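# Four arms place cable runway end onto bracket

## Task

Set the runway's far end securely on the bracket, seated between its lugs, then release it and withdraw the arms; it only counts if the runway stays there without any robot supporting it.

## Robot and tools

Setup: four identical i2rt Big YAM arms named arm1, arm2, arm3 and arm4 work in a physics simulation. Each has six revolute joints, a two-finger gripper and a wrist camera (arm1_cam_wrist to arm4_cam_wrist). Two fixed room cameras, cam_high and cam_low, also exist. Fully stretched, a hand reaches roughly 1.0 m from its joint1 axis. Loose objects may occasionally get nudged by an outside push.

Frames: one shared scene frame, origin on the floor, +z up. The hand point sits midway between the fingertips; its z axis runs along the fingers and the fingers open along its y axis. Each arm's foot pose is real but never printed. Camera calibrations (K, distortion, T_world_to_cam, pos_world) were supplied for scene 1; actual cameras may differ by a couple of degrees and millimetres, and wrist camera poses inherit joint reading errors.

Tool execute_actions: argument "actions" is a list holding exactly one action or nothing (empty list = just report state and images). The single action is an object keyed by arm name; each arm entry has "joints", an object of absolute joint targets by name, not offsets. Keys and ranges: joint1_rad -2.879 to 2.879 rad (base yaw, positive counter-clockwise from above, 0 faces where the foot faces); joint2_rad 0 to 3.141 (shoulder, 0 = upper arm pointing back and level, positive lifts then swings forward); joint3_rad 0 to 3.019 (elbow, 0 = folded, positive opens); joint4_rad -1.692 to 1.57 (hand pitch, positive tips fingers up); joint5_rad -1.57 to 1.57 (hand sideways swing, positive toward arm's right); joint6_rad -2.094 to 2.094 (hand roll, positive clockwise seen from behind); gripper_m 0 to 0.093 metres, the fingertip gap (grip force about 50-62 N per pad). Done tolerances are ±0.045, ±0.14, ±0.09, ±0.055, ±0.03, ±0.035 rad and ±0.003 m. All listed motions start at once and finish independently; joints move at different speeds so the hand can sweep a wide path. One action runs at most 15 s. Optional "cameras" lists which images to return (names above or "all"; omitted/null = all, [] = none). Unknown keys, names or out-of-range numbers get the whole call rejected with nothing moving. Joints or arms left out may still be driving toward earlier targets.

Tool wait: "seconds" 0 to 10; commands nothing, returns state and images.
Tool zoom_image: "camera" plus "region" [x0, y0, x1, y1] in pixels of that camera's latest full image, top-left origin, at most 504x504.
Tool read_manual: optional "section" ("licences"); only licence text, no motion.
Tool finished_scene: "scene" integer 1 or 2; irreversibly ends that scene and reports success, then the next scene's task appears. Ending a reply without any tool call ends everything.

Reading results: joint_positions gives the measured angles and gap. joint_status tells how each commanded joint ended. "off_target": stopped short, possibly still pushing. "contact_stop" or "time_out": the joint now holds where it stopped, except that after time_out a joint may keep a target (or one capped at 0.375, 0.375, 0.113, 0.225, 0.075, 0.3 rad from its position for joints 1-6) and keep pushing, resuming motion if freed; on_its_own lists this. "joint command not followed", with a "cause:" line, means a self/inter-arm clearance check blocked that arm's joint targets (its gripper target still runs); those joints show "not_followed" and may be retried on later actions until valid targets are sent. on_its_own describes uncommanded behaviour; "held at" is a held target, not a position. Sending a joint its reported position relieves a push. Tiny target changes may not move anything. Joints carrying a load sag. If a result reports a stop, later motion, wait and finish calls in that same reply are skipped.

Hazards: a hard squeeze between two arms fails the task and ends the run; hard collisions may too, and no line reports arm-to-arm contact. The clearance check can act late and ignores fingers, gripper housings and wrist cameras. Arms do not stop on contact and can press hard. Arms act independently and never wait for each other.

Motor heat: holding loads or pushing heats motors, even while you deliberate. MOTOR HOT appears at 85 °C; at 100 °C an OVER-TEMPERATURE FAULT makes that arm and gripper go limp and fall until cooled, and unreached named keys read "limit_stop_at_motor_heat" (resend targets afterwards). Some heat persists into the next scene.

Finish only once the runway rests on the bracket by itself and arms are clear.

Each tool is called after "Request:" in YAML: its name, and indented under it one key for each argument.

## Session

Request:
execute_actions:
  actions: []

Scene clock: 0.00 s.
arm1.joint_positions: joint1_rad=+0.388 joint2_rad=+0.613 joint3_rad=+1.463 joint4_rad=-1.472 joint5_rad=-0.109 joint6_rad=-0.418 gripper_m=+0.095
arm1.joint_status: not commanded
arm1.hand: x=-1.0624 y=-0.2831 z=+1.3792 quat_wxyz=(-0.320, +0.806, -0.379, -0.324) (m; scene frame)
arm2.joint_positions: joint1_rad=-0.203 joint2_rad=+0.499 joint3_rad=+1.312 joint4_rad=-1.313 joint5_rad=-0.169 joint6_rad=-0.378 gripper_m=+0.094
arm2.joint_status: not commanded
arm2.hand: x=-0.3376 y=+0.3274 z=+1.3064 quat_wxyz=(-0.276, -0.563, -0.646, +0.436) (m; scene frame)
arm3.joint_positions: joint1_rad=-0.184 joint2_rad=+0.592 joint3_rad=+1.332 joint4_rad=-1.450 joint5_rad=-0.167 joint6_rad=-0.494 gripper_m=+0.095
arm3.joint_status: not commanded
arm3.hand: x=+0.6027 y=-0.3247 z=+1.3404 quat_wxyz=(-0.328, +0.782, -0.460, -0.264) (m; scene frame)
arm4.joint_positions: joint1_rad=+0.298 joint2_rad=+0.502 joint3_rad=+1.328 joint4_rad=-1.216 joint5_rad=-0.013 joint6_rad=-0.460 gripper_m=+0.094
arm4.joint_status: not commanded
arm4.hand: x=+1.2958 y=+0.3076 z=+1.3301 quat_wxyz=(-0.375, -0.303, -0.772, +0.414) (m; scene frame)
pictures: arm1_cam_wrist, arm2_cam_wrist, arm3_cam_wrist, arm4_cam_wrist, cam_high, cam_low
Images, in order (width x height): arm1_cam_wrist 504x504, arm2_cam_wrist 504x504, arm3_cam_wrist 504x504, arm4_cam_wrist 504x504, cam_high 504x504, cam_low 504x504.

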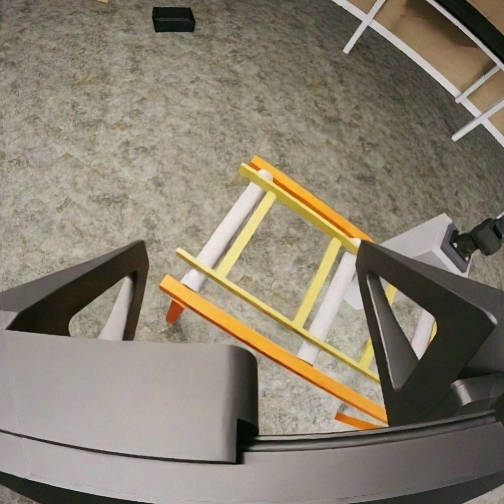

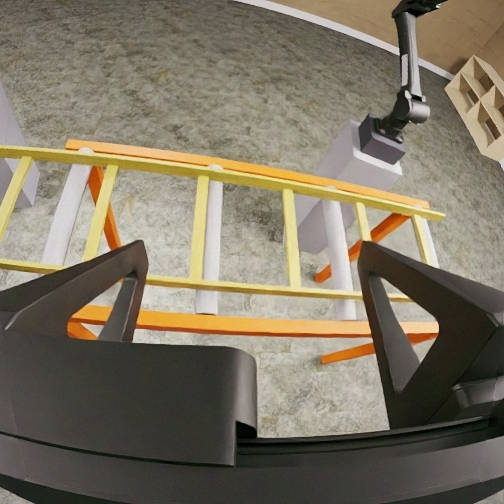

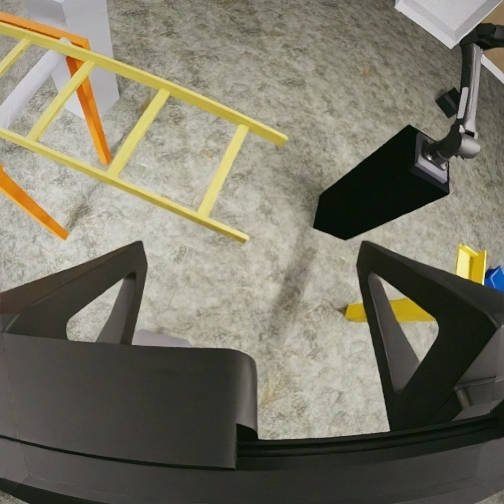

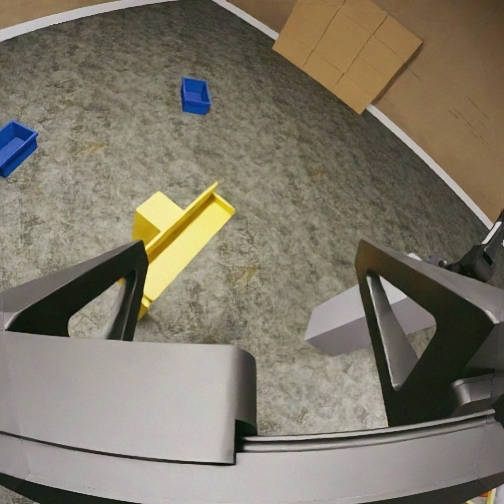

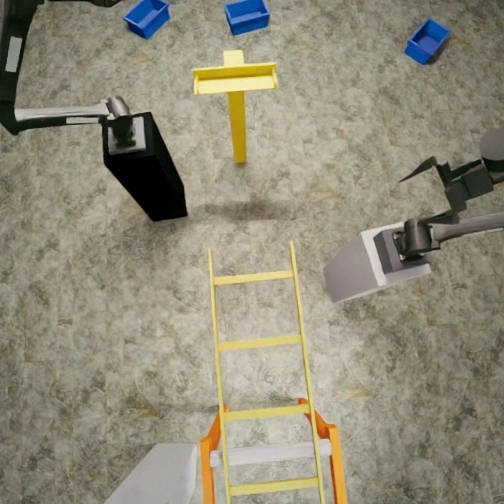

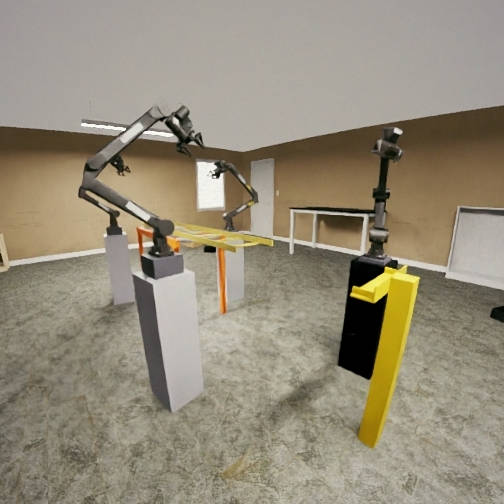

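Request:
execute_actions:
  actions:
    - {"arm3":{"joints":{"joint1_rad":0.407,"joint2_rad":1.912,"joint3_rad":1.478,"joint4_rad":-1.137,"joint5_rad":0,"joint6_rad":0.52}},"arm4":{"joints":{"joint6_rad":0.3,"joint4_rad":-1.45}}}

Request:
zoom_image:
  camera: "cam_low"
  region: [130,180,430,330]

Scene clock: 34.60 s.
arm1.joint_positions: joint1_rad=+0.388 joint2_rad=+0.613 joint3_rad=+1.463 joint4_rad=-1.472 joint5_rad=-0.109 joint6_rad=-0.418 gripper_m=+0.095
arm1.joint_status: not commanded
arm1.hand: x=-1.0624 y=-0.2831 z=+1.3792 quat_wxyz=(-0.320, +0.806, -0.379, -0.324) (m; scene frame)
arm2.joint_positions: joint1_rad=-0.203 joint2_rad=+0.499 joint3_rad=+1.312 joint4_rad=-1.313 joint5_rad=-0.169 joint6_rad=-0.378 gripper_m=+0.094
arm2.joint_status: not commanded
arm2.hand: x=-0.3376 y=+0.3274 z=+1.3064 quat_wxyz=(-0.276, -0.563, -0.646, +0.436) (m; scene frame)
arm3.joint_positions: joint1_rad=+0.413 joint2_rad=+1.898 joint3_rad=+1.472 joint4_rad=-1.138 joint5_rad=-0.002 joint6_rad=+0.509 gripper_m=+0.095
arm3.joint_status: all done
arm3.hand: x=+0.3377 y=-0.0588 z=+0.9046 quat_wxyz=(-0.001, +0.715, -0.700, +0.000) (m; scene frame)
arm4.joint_positions: joint1_rad=+0.298 joint2_rad=+0.502 joint3_rad=+1.328 joint4_rad=-1.441 joint5_rad=-0.013 joint6_rad=+0.285 gripper_m=+0.094
arm4.joint_status: all done
arm4.hand: x=+1.2865 y=+0.3324 z=+1.2817 quat_wxyz=(-0.413, -0.603, -0.651, +0.205) (m; scene frame)
pictures: arm1_cam_wrist, arm2_cam_wrist, arm3_cam_wrist, arm4_cam_wrist, cam_high, cam_low
camera_calibration (this result's frames):
arm3_cam_wrist: T_world_to_cam=[[0.999804, 0.0185001, 0.00710582, -0.343501], [0.0107432, -0.807254, 0.590107, -0.586129], [0.0166532, -0.589914, -0.807294, 0.811448], [0, 0, 0, 1]] pos_world=[0.336217, 0.0118852, 1.0034]
arm4_cam_wrist: T_world_to_cam=[[-0.951385, -0.177931, -0.251412, 1.60515], [-0.100998, 0.951346, -0.291102, 0.193522], [0.290976, -0.251558, -0.923067, 1.01716], [0, 0, 0, 1]] pos_world=[1.25069, 0.357373, 1.39879]
Images, in order (width x height): arm1_cam_wrist 504x504, arm2_cam_wrist 504x504, arm3_cam_wrist 504x504, arm4_cam_wrist 504x504, cam_high 504x504, cam_low 504x504.

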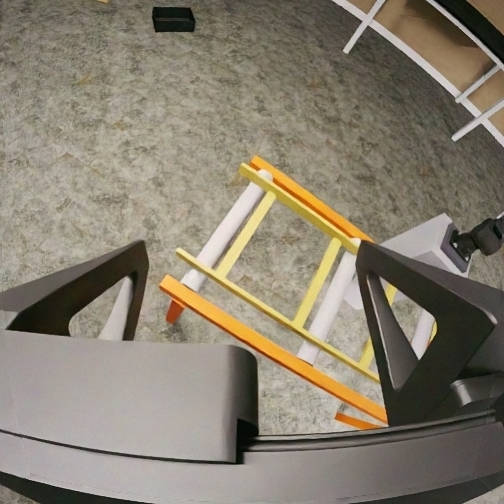

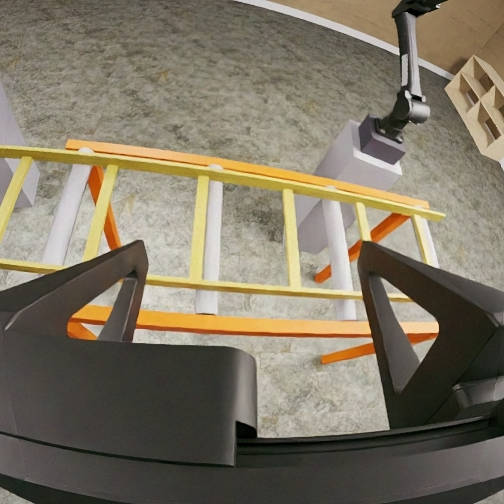

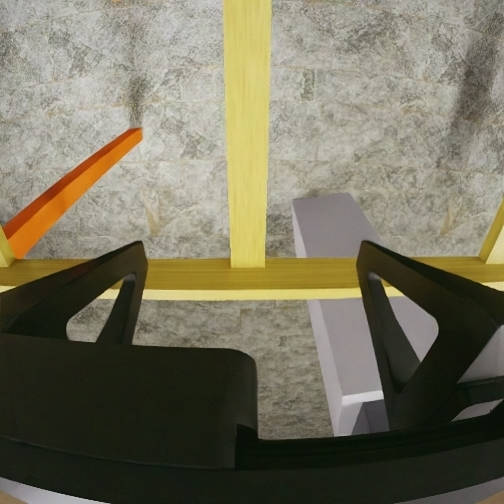

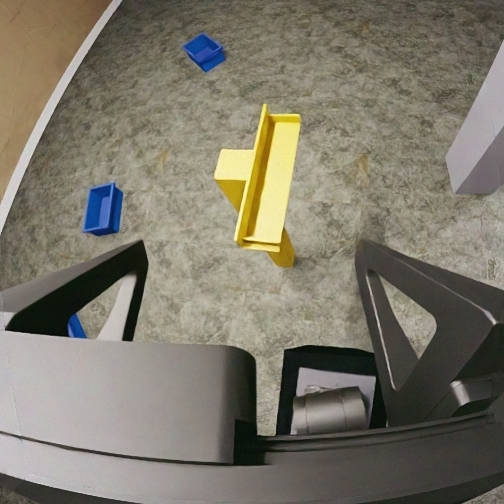

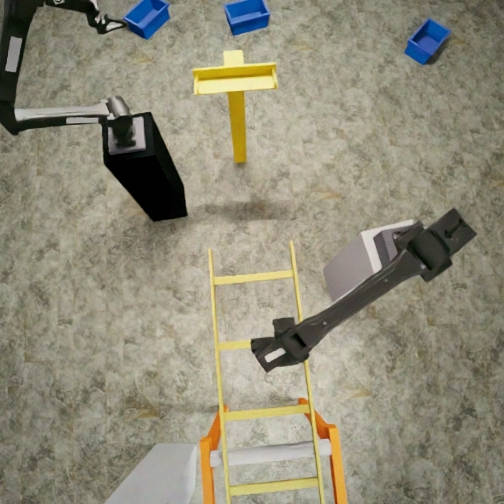

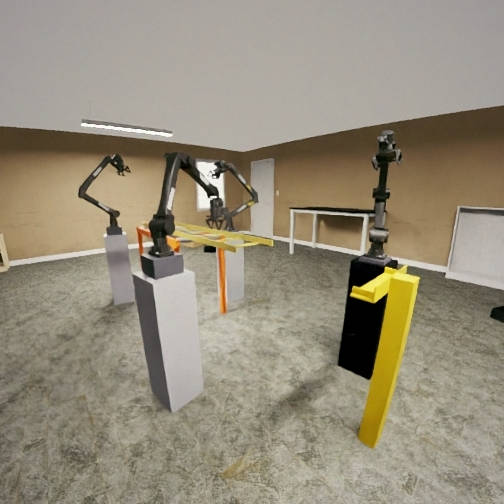

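Region (130, 180, 430, 330) of cam_low's 504x504 image, scaled by 1.680, with more detail than that image has.

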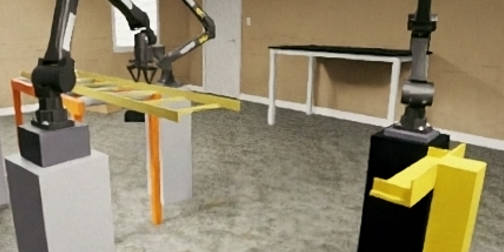

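Request:
execute_actions:
  actions:
    - {"arm3":{"joints":{"joint2_rad":2.04,"joint3_rad":1.40,"joint4_rad":-0.94}}}
  cameras: ["arm3_cam_wrist"]

Request:
execute_actions:
  actions:
    - {"arm3":{"joints":{"gripper_m":0}}}
  cameras: ["arm3_cam_wrist","cam_low"]

Scene clock: 41.30 s.
arm1.joint_positions: joint1_rad=+0.388 joint2_rad=+0.613 joint3_rad=+1.463 joint4_rad=-1.472 joint5_rad=-0.109 joint6_rad=-0.418 gripper_m=+0.095
arm1.joint_status: not commanded
arm1.hand: x=-1.0624 y=-0.2831 z=+1.3792 quat_wxyz=(-0.320, +0.806, -0.379, -0.324) (m; scene frame)
arm2.joint_positions: joint1_rad=-0.203 joint2_rad=+0.499 joint3_rad=+1.312 joint4_rad=-1.313 joint5_rad=-0.169 joint6_rad=-0.378 gripper_m=+0.094
arm2.joint_status: not commanded
arm2.hand: x=-0.3376 y=+0.3274 z=+1.3064 quat_wxyz=(-0.276, -0.563, -0.646, +0.436) (m; scene frame)
arm3.joint_positions: joint1_rad=+0.413 joint2_rad=+2.045 joint3_rad=+1.396 joint4_rad=-0.950 joint5_rad=-0.002 joint6_rad=+0.510 gripper_m=+0.095
arm3.joint_status: all done
arm3.hand: x=+0.3410 y=-0.0635 z=+0.8006 quat_wxyz=(+0.003, +0.714, -0.700, +0.017) (m; scene frame)
arm4.joint_positions: joint1_rad=+0.298 joint2_rad=+0.502 joint3_rad=+1.328 joint4_rad=-1.441 joint5_rad=-0.013 joint6_rad=+0.285 gripper_m=+0.094
arm4.joint_status: not commanded
arm4.hand: x=+1.2865 y=+0.3324 z=+1.2817 quat_wxyz=(-0.413, -0.603, -0.651, +0.205) (m; scene frame)
pictures: arm3_cam_wrist
camera_calibration (this result's frames):
arm3_cam_wrist: T_world_to_cam=[[0.999527, 0.0180708, 0.0248707, -0.360143], [-0.00105194, -0.788422, 0.615134, -0.543407], [0.0307246, -0.614869, -0.78803, 0.702846], [0, 0, 0, 1]] pos_world=[0.337807, 0.0102319, 0.897089]
Images, in order (width x height): arm3_cam_wrist 504x504.

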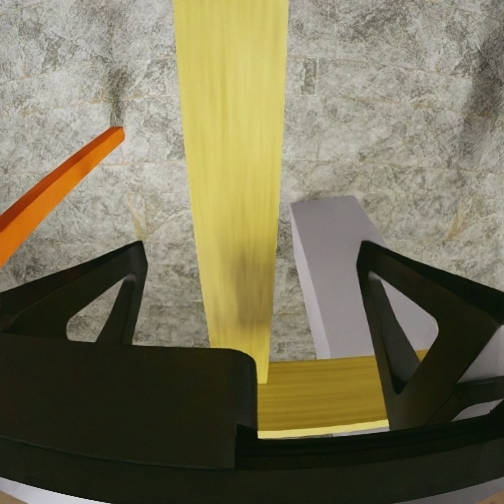

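Scene clock: 42.03 s.
arm1.joint_positions: joint1_rad=+0.388 joint2_rad=+0.613 joint3_rad=+1.463 joint4_rad=-1.472 joint5_rad=-0.109 joint6_rad=-0.418 gripper_m=+0.095
arm1.joint_status: not commanded
arm1.hand: x=-1.0624 y=-0.2831 z=+1.3792 quat_wxyz=(-0.320, +0.806, -0.379, -0.324) (m; scene frame)
arm2.joint_positions: joint1_rad=-0.203 joint2_rad=+0.499 joint3_rad=+1.312 joint4_rad=-1.313 joint5_rad=-0.169 joint6_rad=-0.378 gripper_m=+0.094
arm2.joint_status: not commanded
arm2.hand: x=-0.3376 y=+0.3274 z=+1.3064 quat_wxyz=(-0.276, -0.563, -0.646, +0.436) (m; scene frame)
arm3.joint_positions: joint1_rad=+0.417 joint2_rad=+2.045 joint3_rad=+1.396 joint4_rad=-0.941 joint5_rad=-0.007 joint6_rad=+0.513 gripper_m=+0.025
arm3.joint_status: gripper_m off_target (ended at +0.025, target +0.000)
arm3.hand: x=+0.3371 y=-0.0631 z=+0.8005 quat_wxyz=(+0.004, +0.714, -0.700, +0.012) (m; scene frame)
arm4.joint_positions: joint1_rad=+0.298 joint2_rad=+0.502 joint3_rad=+1.328 joint4_rad=-1.441 joint5_rad=-0.013 joint6_rad=+0.285 gripper_m=+0.094
arm4.joint_status: not commanded
arm4.hand: x=+1.2865 y=+0.3324 z=+1.2817 quat_wxyz=(-0.413, -0.603, -0.651, +0.205) (m; scene frame)
pictures: arm3_cam_wrist, cam_low
camera_calibration (this result's frames):
arm3_cam_wrist: T_world_to_cam=[[0.999694, 0.0186199, 0.0162743, -0.349422], [0.00481487, -0.792047, 0.610441, -0.541463], [0.0242564, -0.610176, -0.791895, 0.70874], [0, 0, 0, 1]] pos_world=[0.334731, 0.0100979, 0.897465]
Images, in order (width x height): arm3_cam_wrist 504x504, cam_low 504x504.

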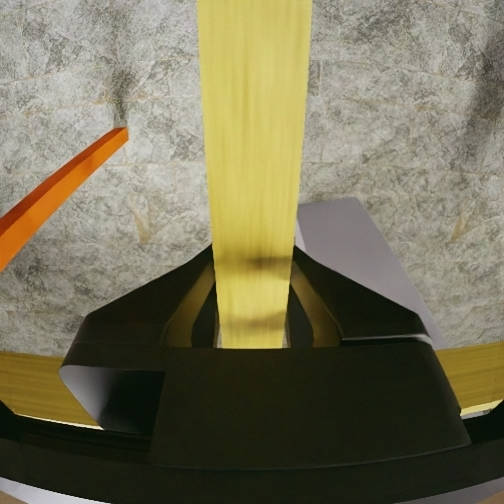

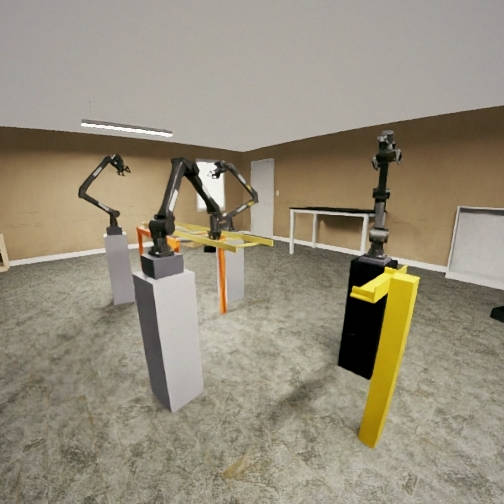

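Request:
execute_actions:
  actions:
    - {"arm3":{"joints":{"joint1_rad":0.172,"joint2_rad":1.911,"joint3_rad":1.19,"joint4_rad":-0.85,"joint6_rad":0.265}}}
  cameras: ["cam_high"]

Request:
execute_actions:
  actions:
    - {"arm3":{"joints":{"joint1_rad":-0.112,"joint2_rad":1.865,"joint3_rad":1.125,"joint4_rad":-0.825,"joint6_rad":-0.02}}}
  cameras: ["cam_high"]

Request:
execute_actions:
  actions:
    - {"arm3":{"joints":{"joint1_rad":-0.396,"joint2_rad":1.885,"joint3_rad":1.2,"joint4_rad":-0.87,"joint6_rad":-0.3}}}

Scene clock: 56.33 s.
arm1.joint_positions: joint1_rad=+0.388 joint2_rad=+0.613 joint3_rad=+1.463 joint4_rad=-1.472 joint5_rad=-0.109 joint6_rad=-0.418 gripper_m=+0.095
arm1.joint_status: not commanded
arm1.hand: x=-1.0624 y=-0.2831 z=+1.3792 quat_wxyz=(-0.320, +0.806, -0.379, -0.324) (m; scene frame)
arm2.joint_positions: joint1_rad=-0.203 joint2_rad=+0.499 joint3_rad=+1.312 joint4_rad=-1.313 joint5_rad=-0.169 joint6_rad=-0.378 gripper_m=+0.094
arm2.joint_status: not commanded
arm2.hand: x=-0.3376 y=+0.3274 z=+1.3064 quat_wxyz=(-0.276, -0.563, -0.646, +0.436) (m; scene frame)
arm3.joint_positions: joint1_rad=+0.173 joint2_rad=+1.925 joint3_rad=+1.178 joint4_rad=-0.823 joint5_rad=+0.001 joint6_rad=+0.274 gripper_m=+0.025
arm3.joint_status: all done
arm3.hand: x=+0.4787 y=-0.0635 z=+0.7986 quat_wxyz=(-0.002, +0.713, -0.702, +0.003) (m; scene frame)
arm4.joint_positions: joint1_rad=+0.298 joint2_rad=+0.502 joint3_rad=+1.328 joint4_rad=-1.441 joint5_rad=-0.013 joint6_rad=+0.285 gripper_m=+0.094
arm4.joint_status: not commanded
arm4.hand: x=+1.2865 y=+0.3324 z=+1.2817 quat_wxyz=(-0.413, -0.603, -0.651, +0.205) (m; scene frame)
pictures: cam_high
Images, in order (width x height): cam_high 504x504.

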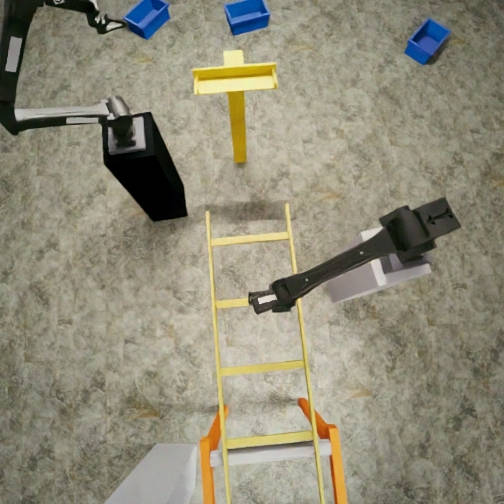

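Scene clock: 58.50 s.
arm1.joint_positions: joint1_rad=+0.388 joint2_rad=+0.613 joint3_rad=+1.463 joint4_rad=-1.472 joint5_rad=-0.109 joint6_rad=-0.418 gripper_m=+0.095
arm1.joint_status: not commanded
arm1.hand: x=-1.0624 y=-0.2831 z=+1.3792 quat_wxyz=(-0.320, +0.806, -0.379, -0.324) (m; scene frame)
arm2.joint_positions: joint1_rad=-0.203 joint2_rad=+0.499 joint3_rad=+1.312 joint4_rad=-1.313 joint5_rad=-0.169 joint6_rad=-0.378 gripper_m=+0.094
arm2.joint_status: not commanded
arm2.hand: x=-0.3376 y=+0.3274 z=+1.3064 quat_wxyz=(-0.276, -0.563, -0.646, +0.436) (m; scene frame)
arm3.joint_positions: joint1_rad=-0.112 joint2_rad=+1.898 joint3_rad=+1.116 joint4_rad=-0.812 joint5_rad=-0.003 joint6_rad=-0.004 gripper_m=+0.025
arm3.joint_status: all done
arm3.hand: x=+0.6179 y=-0.0673 z=+0.7951 quat_wxyz=(+0.008, +0.710, -0.704, +0.011) (m; scene frame)
arm4.joint_positions: joint1_rad=+0.298 joint2_rad=+0.502 joint3_rad=+1.328 joint4_rad=-1.441 joint5_rad=-0.013 joint6_rad=+0.285 gripper_m=+0.094
arm4.joint_status: not commanded
arm4.hand: x=+1.2865 y=+0.3324 z=+1.2817 quat_wxyz=(-0.413, -0.603, -0.651, +0.205) (m; scene frame)
pictures: cam_high
Images, in order (width x height): cam_high 504x504.

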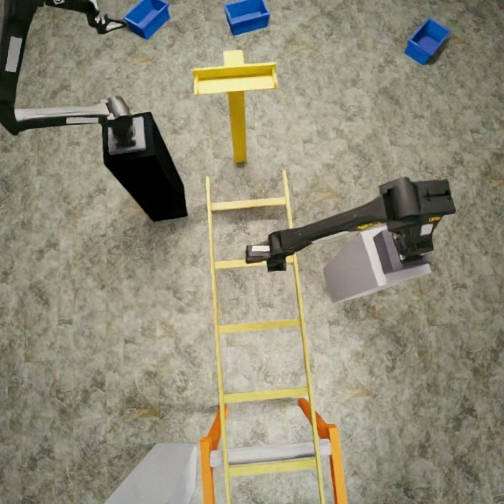

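Scene clock: 60.53 s.
arm1.joint_positions: joint1_rad=+0.388 joint2_rad=+0.613 joint3_rad=+1.463 joint4_rad=-1.472 joint5_rad=-0.109 joint6_rad=-0.418 gripper_m=+0.095
arm1.joint_status: not commanded
arm1.hand: x=-1.0624 y=-0.2831 z=+1.3792 quat_wxyz=(-0.320, +0.806, -0.379, -0.324) (m; scene frame)
arm2.joint_positions: joint1_rad=-0.203 joint2_rad=+0.499 joint3_rad=+1.312 joint4_rad=-1.313 joint5_rad=-0.169 joint6_rad=-0.378 gripper_m=+0.094
arm2.joint_status: not commanded
arm2.hand: x=-0.3376 y=+0.3274 z=+1.3064 quat_wxyz=(-0.276, -0.563, -0.646, +0.436) (m; scene frame)
arm3.joint_positions: joint1_rad=-0.396 joint2_rad=+1.960 joint3_rad=+1.153 joint4_rad=-0.846 joint5_rad=-0.003 joint6_rad=-0.267 gripper_m=+0.025
arm3.joint_status: all done
arm3.hand: x=+0.7504 y=-0.0862 z=+0.7779 quat_wxyz=(+0.035, +0.702, -0.711, +0.022) (m; scene frame)
arm4.joint_positions: joint1_rad=+0.298 joint2_rad=+0.502 joint3_rad=+1.328 joint4_rad=-1.441 joint5_rad=-0.013 joint6_rad=+0.285 gripper_m=+0.094
arm4.joint_status: not commanded
arm4.hand: x=+1.2865 y=+0.3324 z=+1.2817 quat_wxyz=(-0.413, -0.603, -0.651, +0.205) (m; scene frame)
pictures: arm1_cam_wrist, arm2_cam_wrist, arm3_cam_wrist, arm4_cam_wrist, cam_high, cam_low
camera_calibration (this result's frames):
arm3_cam_wrist: T_world_to_cam=[[0.999819, -0.0153445, -0.0112876, -0.743384], [-0.00418629, -0.755065, 0.655637, -0.573146], [-0.0185832, -0.655471, -0.754992, 0.666286], [0, 0, 0, 1]] pos_world=[0.753231, -0.00743876, 0.870425]
arm4_cam_wrist: T_world_to_cam=[[-0.95135, -0.177695, -0.251709, 1.6054], [-0.100705, 0.9514, -0.291026, 0.19303], [0.29119, -0.251519, -0.923009, 1.01679], [0, 0, 0, 1]] pos_world=[1.25066, 0.357368, 1.39878]
Images, in order (width x height): arm1_cam_wrist 504x504, arm2_cam_wrist 504x504, arm3_cam_wrist 504x504, arm4_cam_wrist 504x504, cam_high 504x504, cam_low 504x504.

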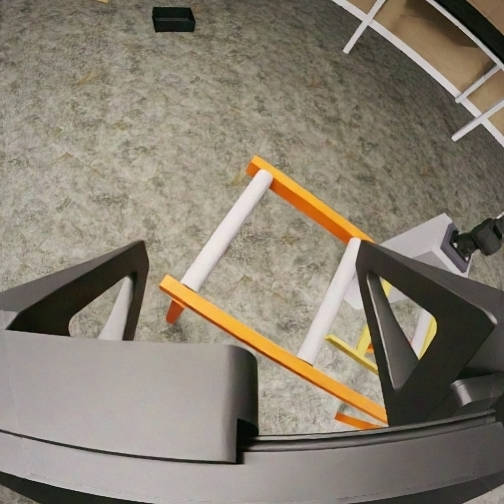

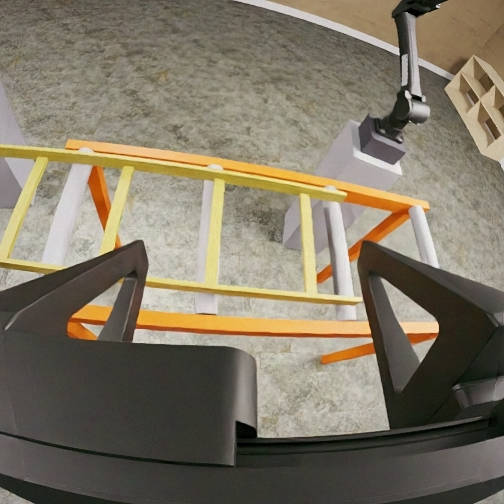

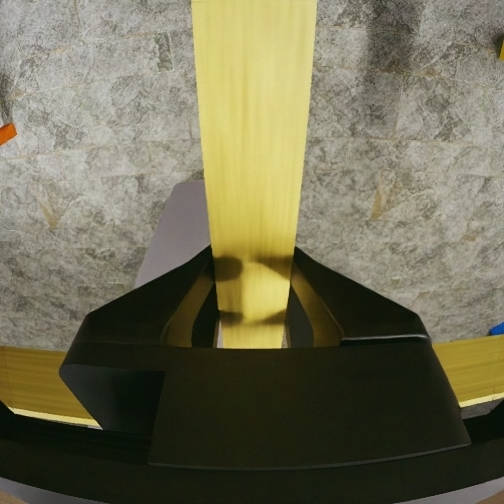

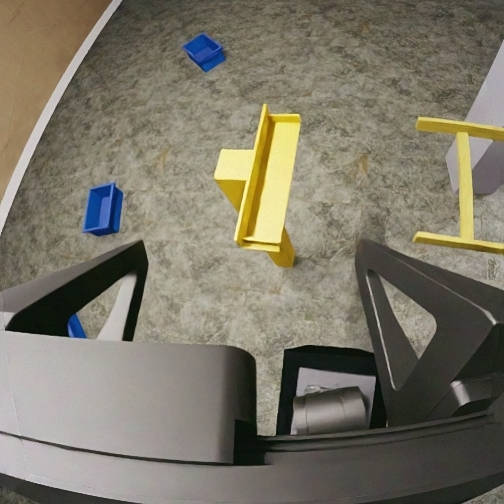

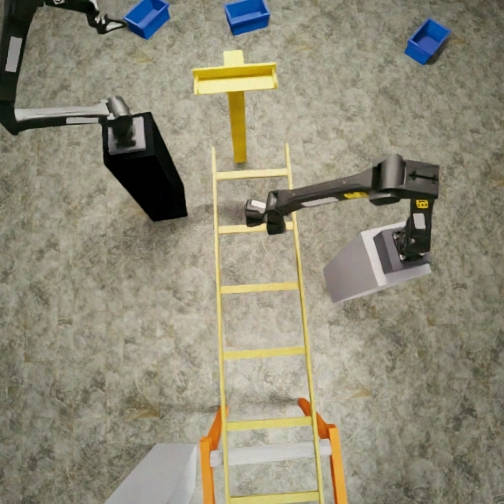

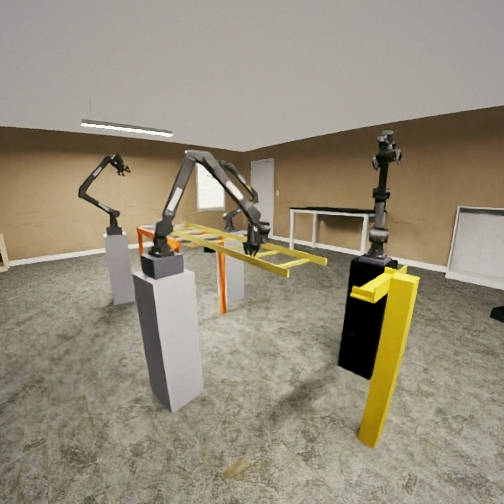

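Request:
execute_actions:
  actions:
    - {"arm3":{"joints":{"joint2_rad":1.81,"joint3_rad":1.26}},"arm4":{"joints":{"joint1_rad":-0.578,"joint2_rad":1.598,"joint3_rad":1.305,"joint4_rad":-1.278,"joint5_rad":0,"joint6_rad":-0.53}}}
  cameras: ["cam_high","arm4_cam_wrist","cam_low"]

Scene clock: 68.60 s.
arm1.joint_positions: joint1_rad=+0.388 joint2_rad=+0.613 joint3_rad=+1.463 joint4_rad=-1.472 joint5_rad=-0.109 joint6_rad=-0.418 gripper_m=+0.095
arm1.joint_status: not commanded
arm1.hand: x=-1.0624 y=-0.2831 z=+1.3792 quat_wxyz=(-0.320, +0.806, -0.379, -0.324) (m; scene frame)
arm2.joint_positions: joint1_rad=-0.203 joint2_rad=+0.499 joint3_rad=+1.312 joint4_rad=-1.313 joint5_rad=-0.169 joint6_rad=-0.378 gripper_m=+0.094
arm2.joint_status: not commanded
arm2.hand: x=-0.3376 y=+0.3274 z=+1.3064 quat_wxyz=(-0.276, -0.563, -0.646, +0.436) (m; scene frame)
arm3.joint_positions: joint1_rad=-0.396 joint2_rad=+1.926 joint3_rad=+1.154 joint4_rad=-0.865 joint5_rad=+0.006 joint6_rad=-0.267 gripper_m=+0.025
arm3.joint_status: joint3_rad time_out (moved +0.001 of +0.107); the others done
arm3.on_its_own: joint3_rad reads +1.154 and still pushes toward +1.260 since a time_out
arm3.hand: x=+0.7524 y=-0.0846 z=+0.7936 quat_wxyz=(+0.026, +0.703, -0.711, +0.023) (m; scene frame)
arm4.joint_positions: joint1_rad=-0.585 joint2_rad=+1.600 joint3_rad=+1.296 joint4_rad=-1.283 joint5_rad=+0.000 joint6_rad=-0.515 gripper_m=+0.094
arm4.joint_status: all done
arm4.hand: x=+0.9861 y=+0.1038 z=+0.9200 quat_wxyz=(+0.002, -0.713, -0.701, -0.004) (m; scene frame)
pictures: arm4_cam_wrist, cam_high, cam_low
camera_calibration (this result's frames):
arm4_cam_wrist: T_world_to_cam=[[-0.999161, 0.0402561, -0.00750406, 0.987874], [0.027807, 0.801519, 0.597322, -0.653428], [0.0300605, 0.596612, -0.801966, 0.771093], [0, 0, 0, 1]] pos_world=[0.982036, 0.0239237, 1.01611]
Images, in order (width x height): arm4_cam_wrist 504x504, cam_high 504x504, cam_low 504x504.

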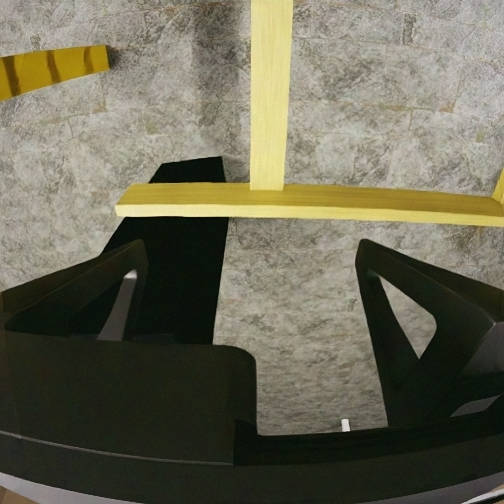

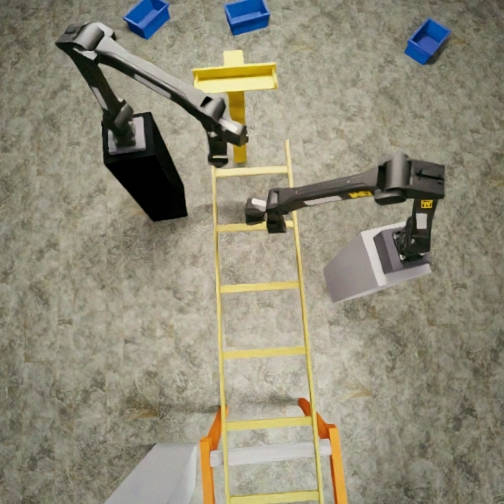

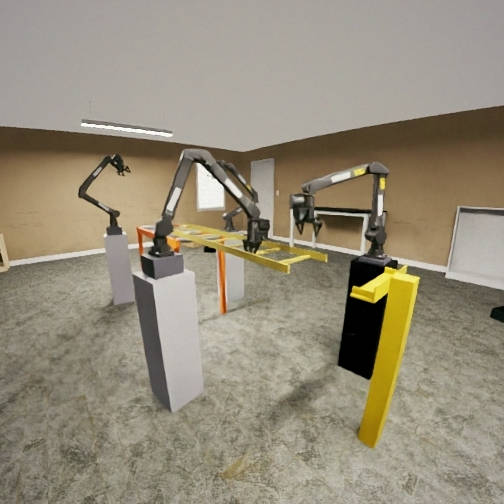

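Request:
execute_actions:
  actions:
    - {"arm4":{"joints":{"joint1_rad":-0.557,"joint2_rad":1.7,"joint3_rad":1.275,"joint4_rad":-0.975,"joint6_rad":-0.53}}}
  cameras: []

Request:
execute_actions:
  actions:
    - {"arm4":{"joints":{"joint2_rad":1.858}}}
  cameras: ["arm4_cam_wrist"]

Request:
execute_actions:
  actions:
    - {"arm4":{"joints":{"gripper_m":0}}}
  cameras: ["arm4_cam_wrist"]

Scene clock: 78.57 s.
arm1.joint_positions: joint1_rad=+0.388 joint2_rad=+0.613 joint3_rad=+1.463 joint4_rad=-1.472 joint5_rad=-0.109 joint6_rad=-0.418 gripper_m=+0.095
arm1.joint_status: not commanded
arm1.hand: x=-1.0624 y=-0.2831 z=+1.3792 quat_wxyz=(-0.320, +0.806, -0.379, -0.324) (m; scene frame)
arm2.joint_positions: joint1_rad=-0.203 joint2_rad=+0.499 joint3_rad=+1.312 joint4_rad=-1.313 joint5_rad=-0.169 joint6_rad=-0.378 gripper_m=+0.094
arm2.joint_status: not commanded
arm2.hand: x=-0.3376 y=+0.3274 z=+1.3064 quat_wxyz=(-0.276, -0.563, -0.646, +0.436) (m; scene frame)
arm3.joint_positions: joint1_rad=-0.396 joint2_rad=+1.926 joint3_rad=+1.154 joint4_rad=-0.865 joint5_rad=+0.006 joint6_rad=-0.267 gripper_m=+0.025
arm3.joint_status: not commanded
arm3.on_its_own: joint3_rad reads +1.154 and still pushes toward +1.260 since a time_out
arm3.hand: x=+0.7524 y=-0.0846 z=+0.7936 quat_wxyz=(+0.026, +0.703, -0.711, +0.023) (m; scene frame)
arm4.joint_positions: joint1_rad=-0.564 joint2_rad=+1.709 joint3_rad=+1.270 joint4_rad=-0.989 joint5_rad=+0.000 joint6_rad=-0.515 gripper_m=+0.094
arm4.joint_status: all done
arm4.hand: x=+0.9645 y=+0.0456 z=+0.8635 quat_wxyz=(-0.020, -0.704, -0.707, +0.072) (m; scene frame)
pictures: none
No camera images: the call's "cameras" was empty. Leave "cameras" out to get every camera's image.

Scene clock: 79.70 s.
arm1.joint_positions: joint1_rad=+0.388 joint2_rad=+0.613 joint3_rad=+1.463 joint4_rad=-1.472 joint5_rad=-0.109 joint6_rad=-0.418 gripper_m=+0.095
arm1.joint_status: not commanded
arm1.hand: x=-1.0624 y=-0.2831 z=+1.3792 quat_wxyz=(-0.320, +0.806, -0.379, -0.324) (m; scene frame)
arm2.joint_positions: joint1_rad=-0.203 joint2_rad=+0.499 joint3_rad=+1.312 joint4_rad=-1.313 joint5_rad=-0.169 joint6_rad=-0.378 gripper_m=+0.094
arm2.joint_status: not commanded
arm2.hand: x=-0.3376 y=+0.3274 z=+1.3064 quat_wxyz=(-0.276, -0.563, -0.646, +0.436) (m; scene frame)
arm3.joint_positions: joint1_rad=-0.396 joint2_rad=+1.926 joint3_rad=+1.154 joint4_rad=-0.865 joint5_rad=+0.006 joint6_rad=-0.267 gripper_m=+0.025
arm3.joint_status: not commanded
arm3.on_its_own: joint3_rad reads +1.154 and still pushes toward +1.260 since a time_out
arm3.hand: x=+0.7524 y=-0.0846 z=+0.7936 quat_wxyz=(+0.026, +0.703, -0.711, +0.023) (m; scene frame)
arm4.joint_positions: joint1_rad=-0.564 joint2_rad=+1.875 joint3_rad=+1.266 joint4_rad=-0.985 joint5_rad=+0.000 joint6_rad=-0.515 gripper_m=+0.094
arm4.joint_status: all done
arm4.hand: x=+0.9710 y=+0.0574 z=+0.7804 quat_wxyz=(+0.003, -0.706, -0.708, -0.007) (m; scene frame)
pictures: arm4_cam_wrist
camera_calibration (this result's frames):
arm4_cam_wrist: T_world_to_cam=[[-0.999771, 0.0185843, -0.0106395, 0.977909], [0.00843036, 0.798292, 0.602212, -0.517285], [0.0196851, 0.601984, -0.798266, 0.69413], [0, 0, 0, 1]] pos_world=[0.968381, -0.0230843, 0.87602]
Images, in order (width x height): arm4_cam_wrist 504x504.

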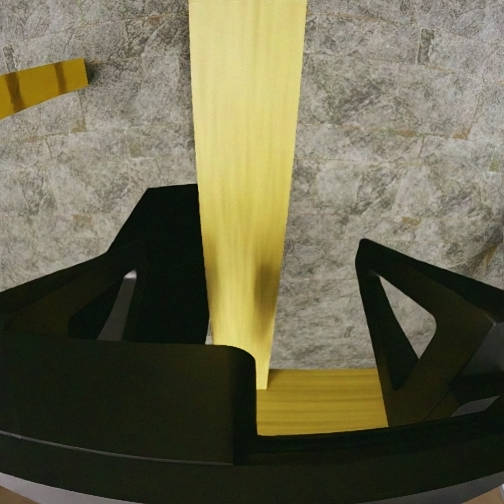

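Scene clock: 80.43 s.
arm1.joint_positions: joint1_rad=+0.388 joint2_rad=+0.613 joint3_rad=+1.463 joint4_rad=-1.472 joint5_rad=-0.109 joint6_rad=-0.418 gripper_m=+0.095
arm1.joint_status: not commanded
arm1.hand: x=-1.0624 y=-0.2831 z=+1.3792 quat_wxyz=(-0.320, +0.806, -0.379, -0.324) (m; scene frame)
arm2.joint_positions: joint1_rad=-0.203 joint2_rad=+0.499 joint3_rad=+1.312 joint4_rad=-1.313 joint5_rad=-0.169 joint6_rad=-0.378 gripper_m=+0.094
arm2.joint_status: not commanded
arm2.hand: x=-0.3376 y=+0.3274 z=+1.3064 quat_wxyz=(-0.276, -0.563, -0.646, +0.436) (m; scene frame)
arm3.joint_positions: joint1_rad=-0.395 joint2_rad=+1.926 joint3_rad=+1.154 joint4_rad=-0.865 joint5_rad=+0.004 joint6_rad=-0.267 gripper_m=+0.025
arm3.joint_status: not commanded
arm3.on_its_own: joint3_rad reads +1.154 and still pushes toward +1.260 since a time_out
arm3.hand: x=+0.7519 y=-0.0845 z=+0.7936 quat_wxyz=(+0.027, +0.703, -0.711, +0.022) (m; scene frame)
arm4.joint_positions: joint1_rad=-0.562 joint2_rad=+1.875 joint3_rad=+1.265 joint4_rad=-0.985 joint5_rad=-0.004 joint6_rad=-0.502 gripper_m=+0.024
arm4.joint_status: gripper_m off_target (ended at +0.024, target +0.000)
arm4.hand: x=+0.9732 y=+0.0572 z=+0.7799 quat_wxyz=(+0.001, -0.709, -0.705, -0.009) (m; scene frame)
pictures: arm4_cam_wrist
camera_calibration (this result's frames):
arm4_cam_wrist: T_world_to_cam=[[-0.999449, 0.0293382, -0.0155546, 0.982947], [0.0140599, 0.798236, 0.602181, -0.522334], [0.0300832, 0.60163, -0.798208, 0.683673], [0, 0, 0, 1]] pos_world=[0.969181, -0.0232104, 0.875542]
Images, in order (width x height): arm4_cam_wrist 504x504.

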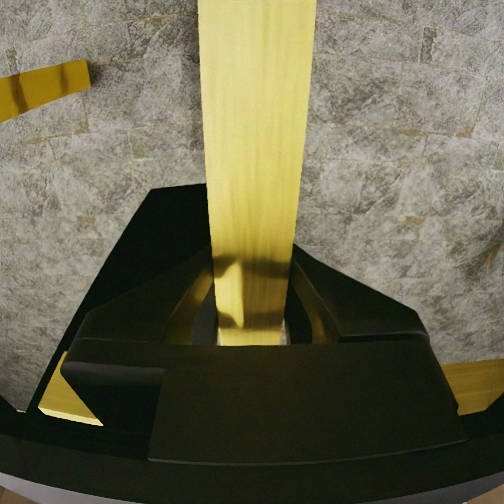

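Request:
execute_actions:
  actions:
    - {"arm3":{"joints":{"joint1_rad":-0.628,"joint2_rad":1.94,"joint3_rad":1.49,"joint4_rad":-0.99,"joint6_rad":-0.53}},"arm4":{"joints":{"joint1_rad":-0.292,"joint2_rad":1.475,"joint3_rad":1.035,"joint4_rad":-1.01,"joint6_rad":-0.22}}}
  cameras: ["cam_high","arm3_cam_wrist","cam_low"]

Scene clock: 88.37 s.
arm1.joint_positions: joint1_rad=+0.388 joint2_rad=+0.613 joint3_rad=+1.463 joint4_rad=-1.472 joint5_rad=-0.109 joint6_rad=-0.418 gripper_m=+0.095
arm1.joint_status: not commanded
arm1.hand: x=-1.0624 y=-0.2831 z=+1.3792 quat_wxyz=(-0.320, +0.806, -0.379, -0.324) (m; scene frame)
arm2.joint_positions: joint1_rad=-0.203 joint2_rad=+0.499 joint3_rad=+1.312 joint4_rad=-1.313 joint5_rad=-0.169 joint6_rad=-0.378 gripper_m=+0.094
arm2.joint_status: not commanded
arm2.hand: x=-0.3376 y=+0.3274 z=+1.3064 quat_wxyz=(-0.276, -0.563, -0.646, +0.436) (m; scene frame)
arm3.joint_positions: joint1_rad=-0.628 joint2_rad=+2.023 joint3_rad=+1.450 joint4_rad=-0.983 joint5_rad=+0.011 joint6_rad=-0.535 gripper_m=+0.025
arm3.joint_status: all done
arm3.hand: x=+0.9022 y=-0.0414 z=+0.8333 quat_wxyz=(-0.010, +0.716, -0.698, +0.007) (m; scene frame)
arm4.joint_positions: joint1_rad=-0.303 joint2_rad=+1.569 joint3_rad=+0.991 joint4_rad=-0.995 joint5_rad=-0.010 joint6_rad=-0.257 gripper_m=+0.024
arm4.joint_status: joint6_rad off_target (ended at -0.257, target -0.220); the others done
arm4.hand: x=+1.1205 y=+0.1042 z=+0.8271 quat_wxyz=(-0.004, -0.704, -0.710, +0.000) (m; scene frame)
pictures: arm3_cam_wrist, cam_high, cam_low
camera_calibration (this result's frames):
arm3_cam_wrist: T_world_to_cam=[[0.999321, 0.0218169, 0.0296961, -0.925961], [0.000158362, -0.808425, 0.588599, -0.525256], [0.0368484, -0.588195, -0.80788, 0.737087], [0, 0, 0, 1]] pos_world=[0.898255, 0.0291215, 0.93214]
Images, in order (width x height): arm3_cam_wrist 504x504, cam_high 504x504, cam_low 504x504.

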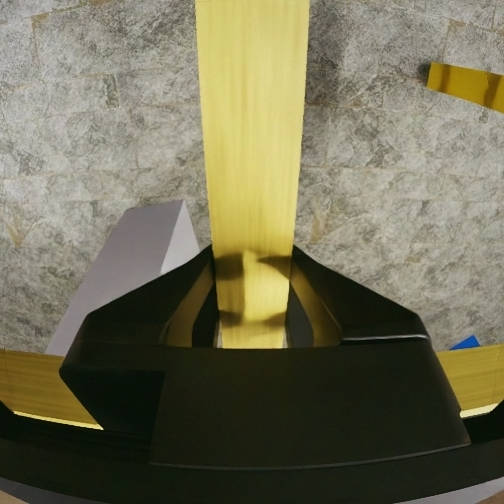

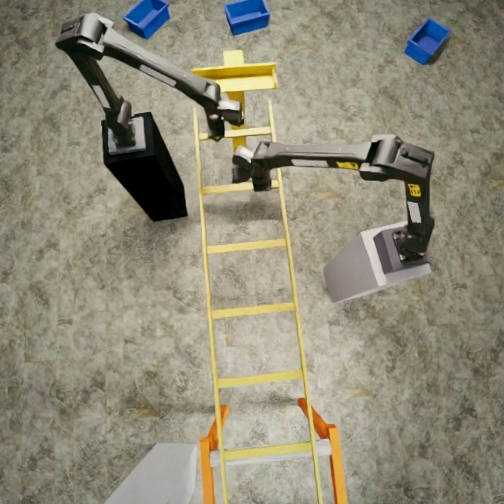

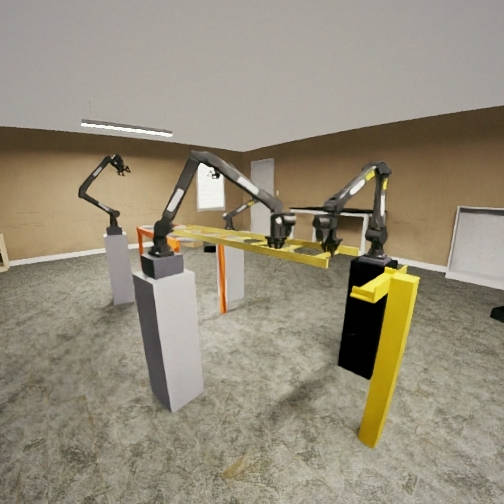

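Request:
execute_actions:
  actions:
    - {"arm3":{"joints":{"joint1_rad":-0.818,"joint2_rad":2.09,"joint3_rad":1.765,"joint4_rad":-1.12,"joint6_rad":-0.72}},"arm4":{"joints":{"joint1_rad":0.025,"joint2_rad":1.475,"joint3_rad":1.05,"joint6_rad":0.08}}}
  cameras: ["cam_high","arm3_cam_wrist","arm4_cam_wrist","cam_low"]

Request:
zoom_image:
  camera: "cam_high"
  region: [170,30,310,150]

Scene clock: 98.60 s.
arm1.joint_positions: joint1_rad=+0.388 joint2_rad=+0.613 joint3_rad=+1.463 joint4_rad=-1.472 joint5_rad=-0.109 joint6_rad=-0.418 gripper_m=+0.095
arm1.joint_status: not commanded
arm1.hand: x=-1.0624 y=-0.2831 z=+1.3792 quat_wxyz=(-0.320, +0.806, -0.379, -0.324) (m; scene frame)
arm2.joint_positions: joint1_rad=-0.203 joint2_rad=+0.499 joint3_rad=+1.312 joint4_rad=-1.313 joint5_rad=-0.169 joint6_rad=-0.378 gripper_m=+0.094
arm2.joint_status: not commanded
arm2.hand: x=-0.3376 y=+0.3274 z=+1.3064 quat_wxyz=(-0.276, -0.563, -0.646, +0.436) (m; scene frame)
arm3.joint_positions: joint1_rad=-0.811 joint2_rad=+2.171 joint3_rad=+1.713 joint4_rad=-1.100 joint5_rad=-0.003 joint6_rad=-0.716 gripper_m=+0.025
arm3.joint_status: all done
arm3.hand: x=+1.0279 y=-0.0500 z=+0.8357 quat_wxyz=(-0.008, +0.715, -0.699, +0.001) (m; scene frame)
arm4.joint_positions: joint1_rad=+0.019 joint2_rad=+1.568 joint3_rad=+0.990 joint4_rad=-0.988 joint5_rad=-0.006 joint6_rad=+0.069 gripper_m=+0.024
arm4.joint_status: all done
arm4.hand: x=+1.2504 y=+0.0919 z=+0.8266 quat_wxyz=(-0.004, -0.706, -0.708, +0.003) (m; scene frame)
pictures: arm3_cam_wrist, arm4_cam_wrist, cam_high, cam_low
camera_calibration (this result's frames):
arm3_cam_wrist: T_world_to_cam=[[0.999645, 0.0188402, 0.018829, -1.04286], [0.00426613, -0.811018, 0.585006, -0.535002], [0.0262923, -0.584718, -0.81081, 0.742756], [0, 0, 0, 1]] pos_world=[1.02524, 0.0200542, 0.93485]
arm4_cam_wrist: T_world_to_cam=[[-0.999804, 0.0187618, -0.00631566, 1.25345], [0.0115621, 0.812387, 0.583004, -0.564358], [0.016069, 0.582817, -0.812445, 0.722773], [0, 0, 0, 1]] pos_world=[1.24812, 0.0137162, 0.924153]
Images, in order (width x height): arm3_cam_wrist 504x504, arm4_cam_wrist 504x504, cam_high 504x504, cam_low 504x504.

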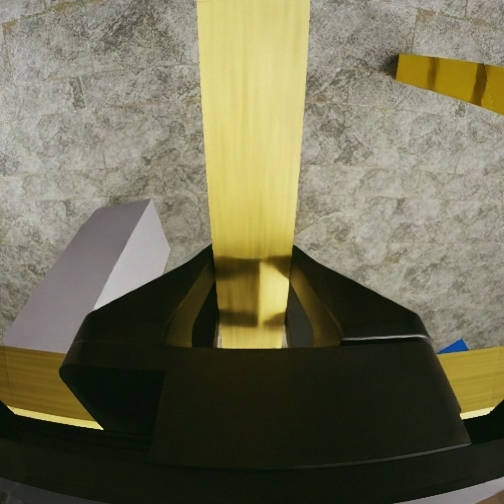

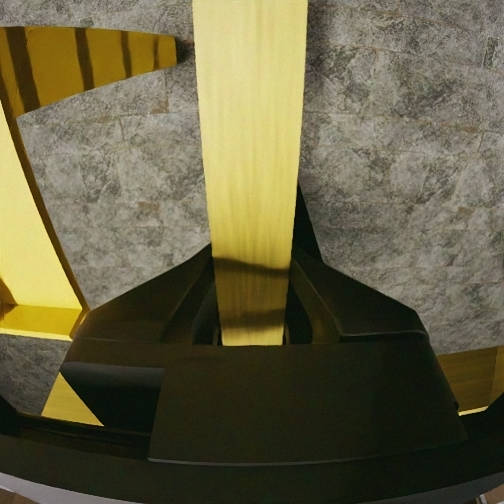

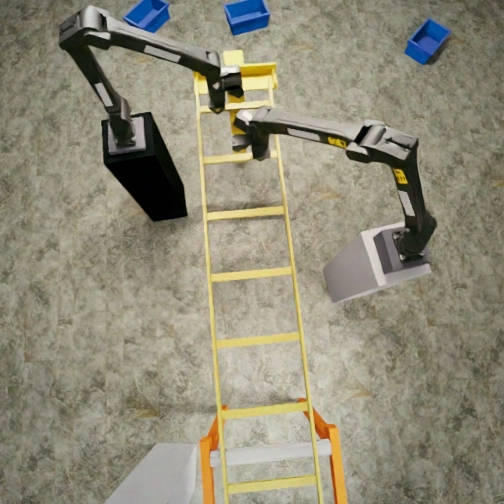

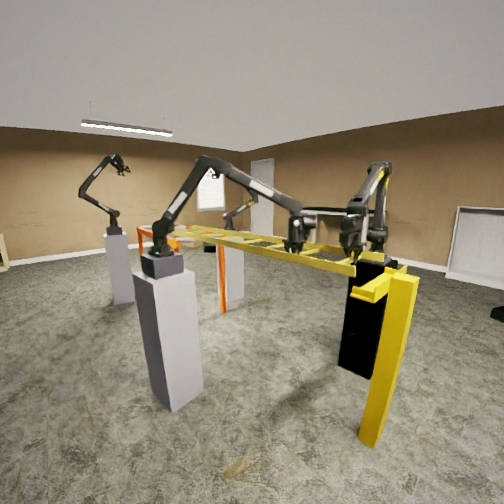

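Region (170, 30, 310, 150) of cam_high's 504x504 image, scaled by 3.600, with more detail than that image has; it fills the top 432 rows of this view, and the rest is white.

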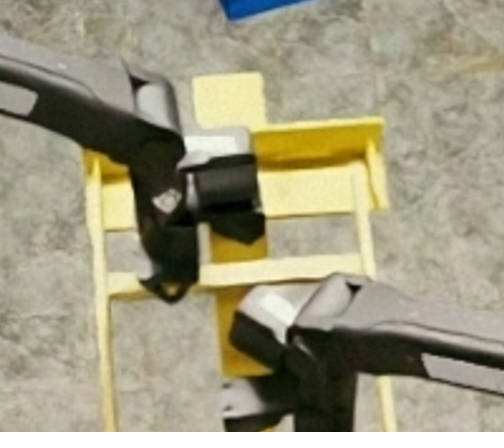

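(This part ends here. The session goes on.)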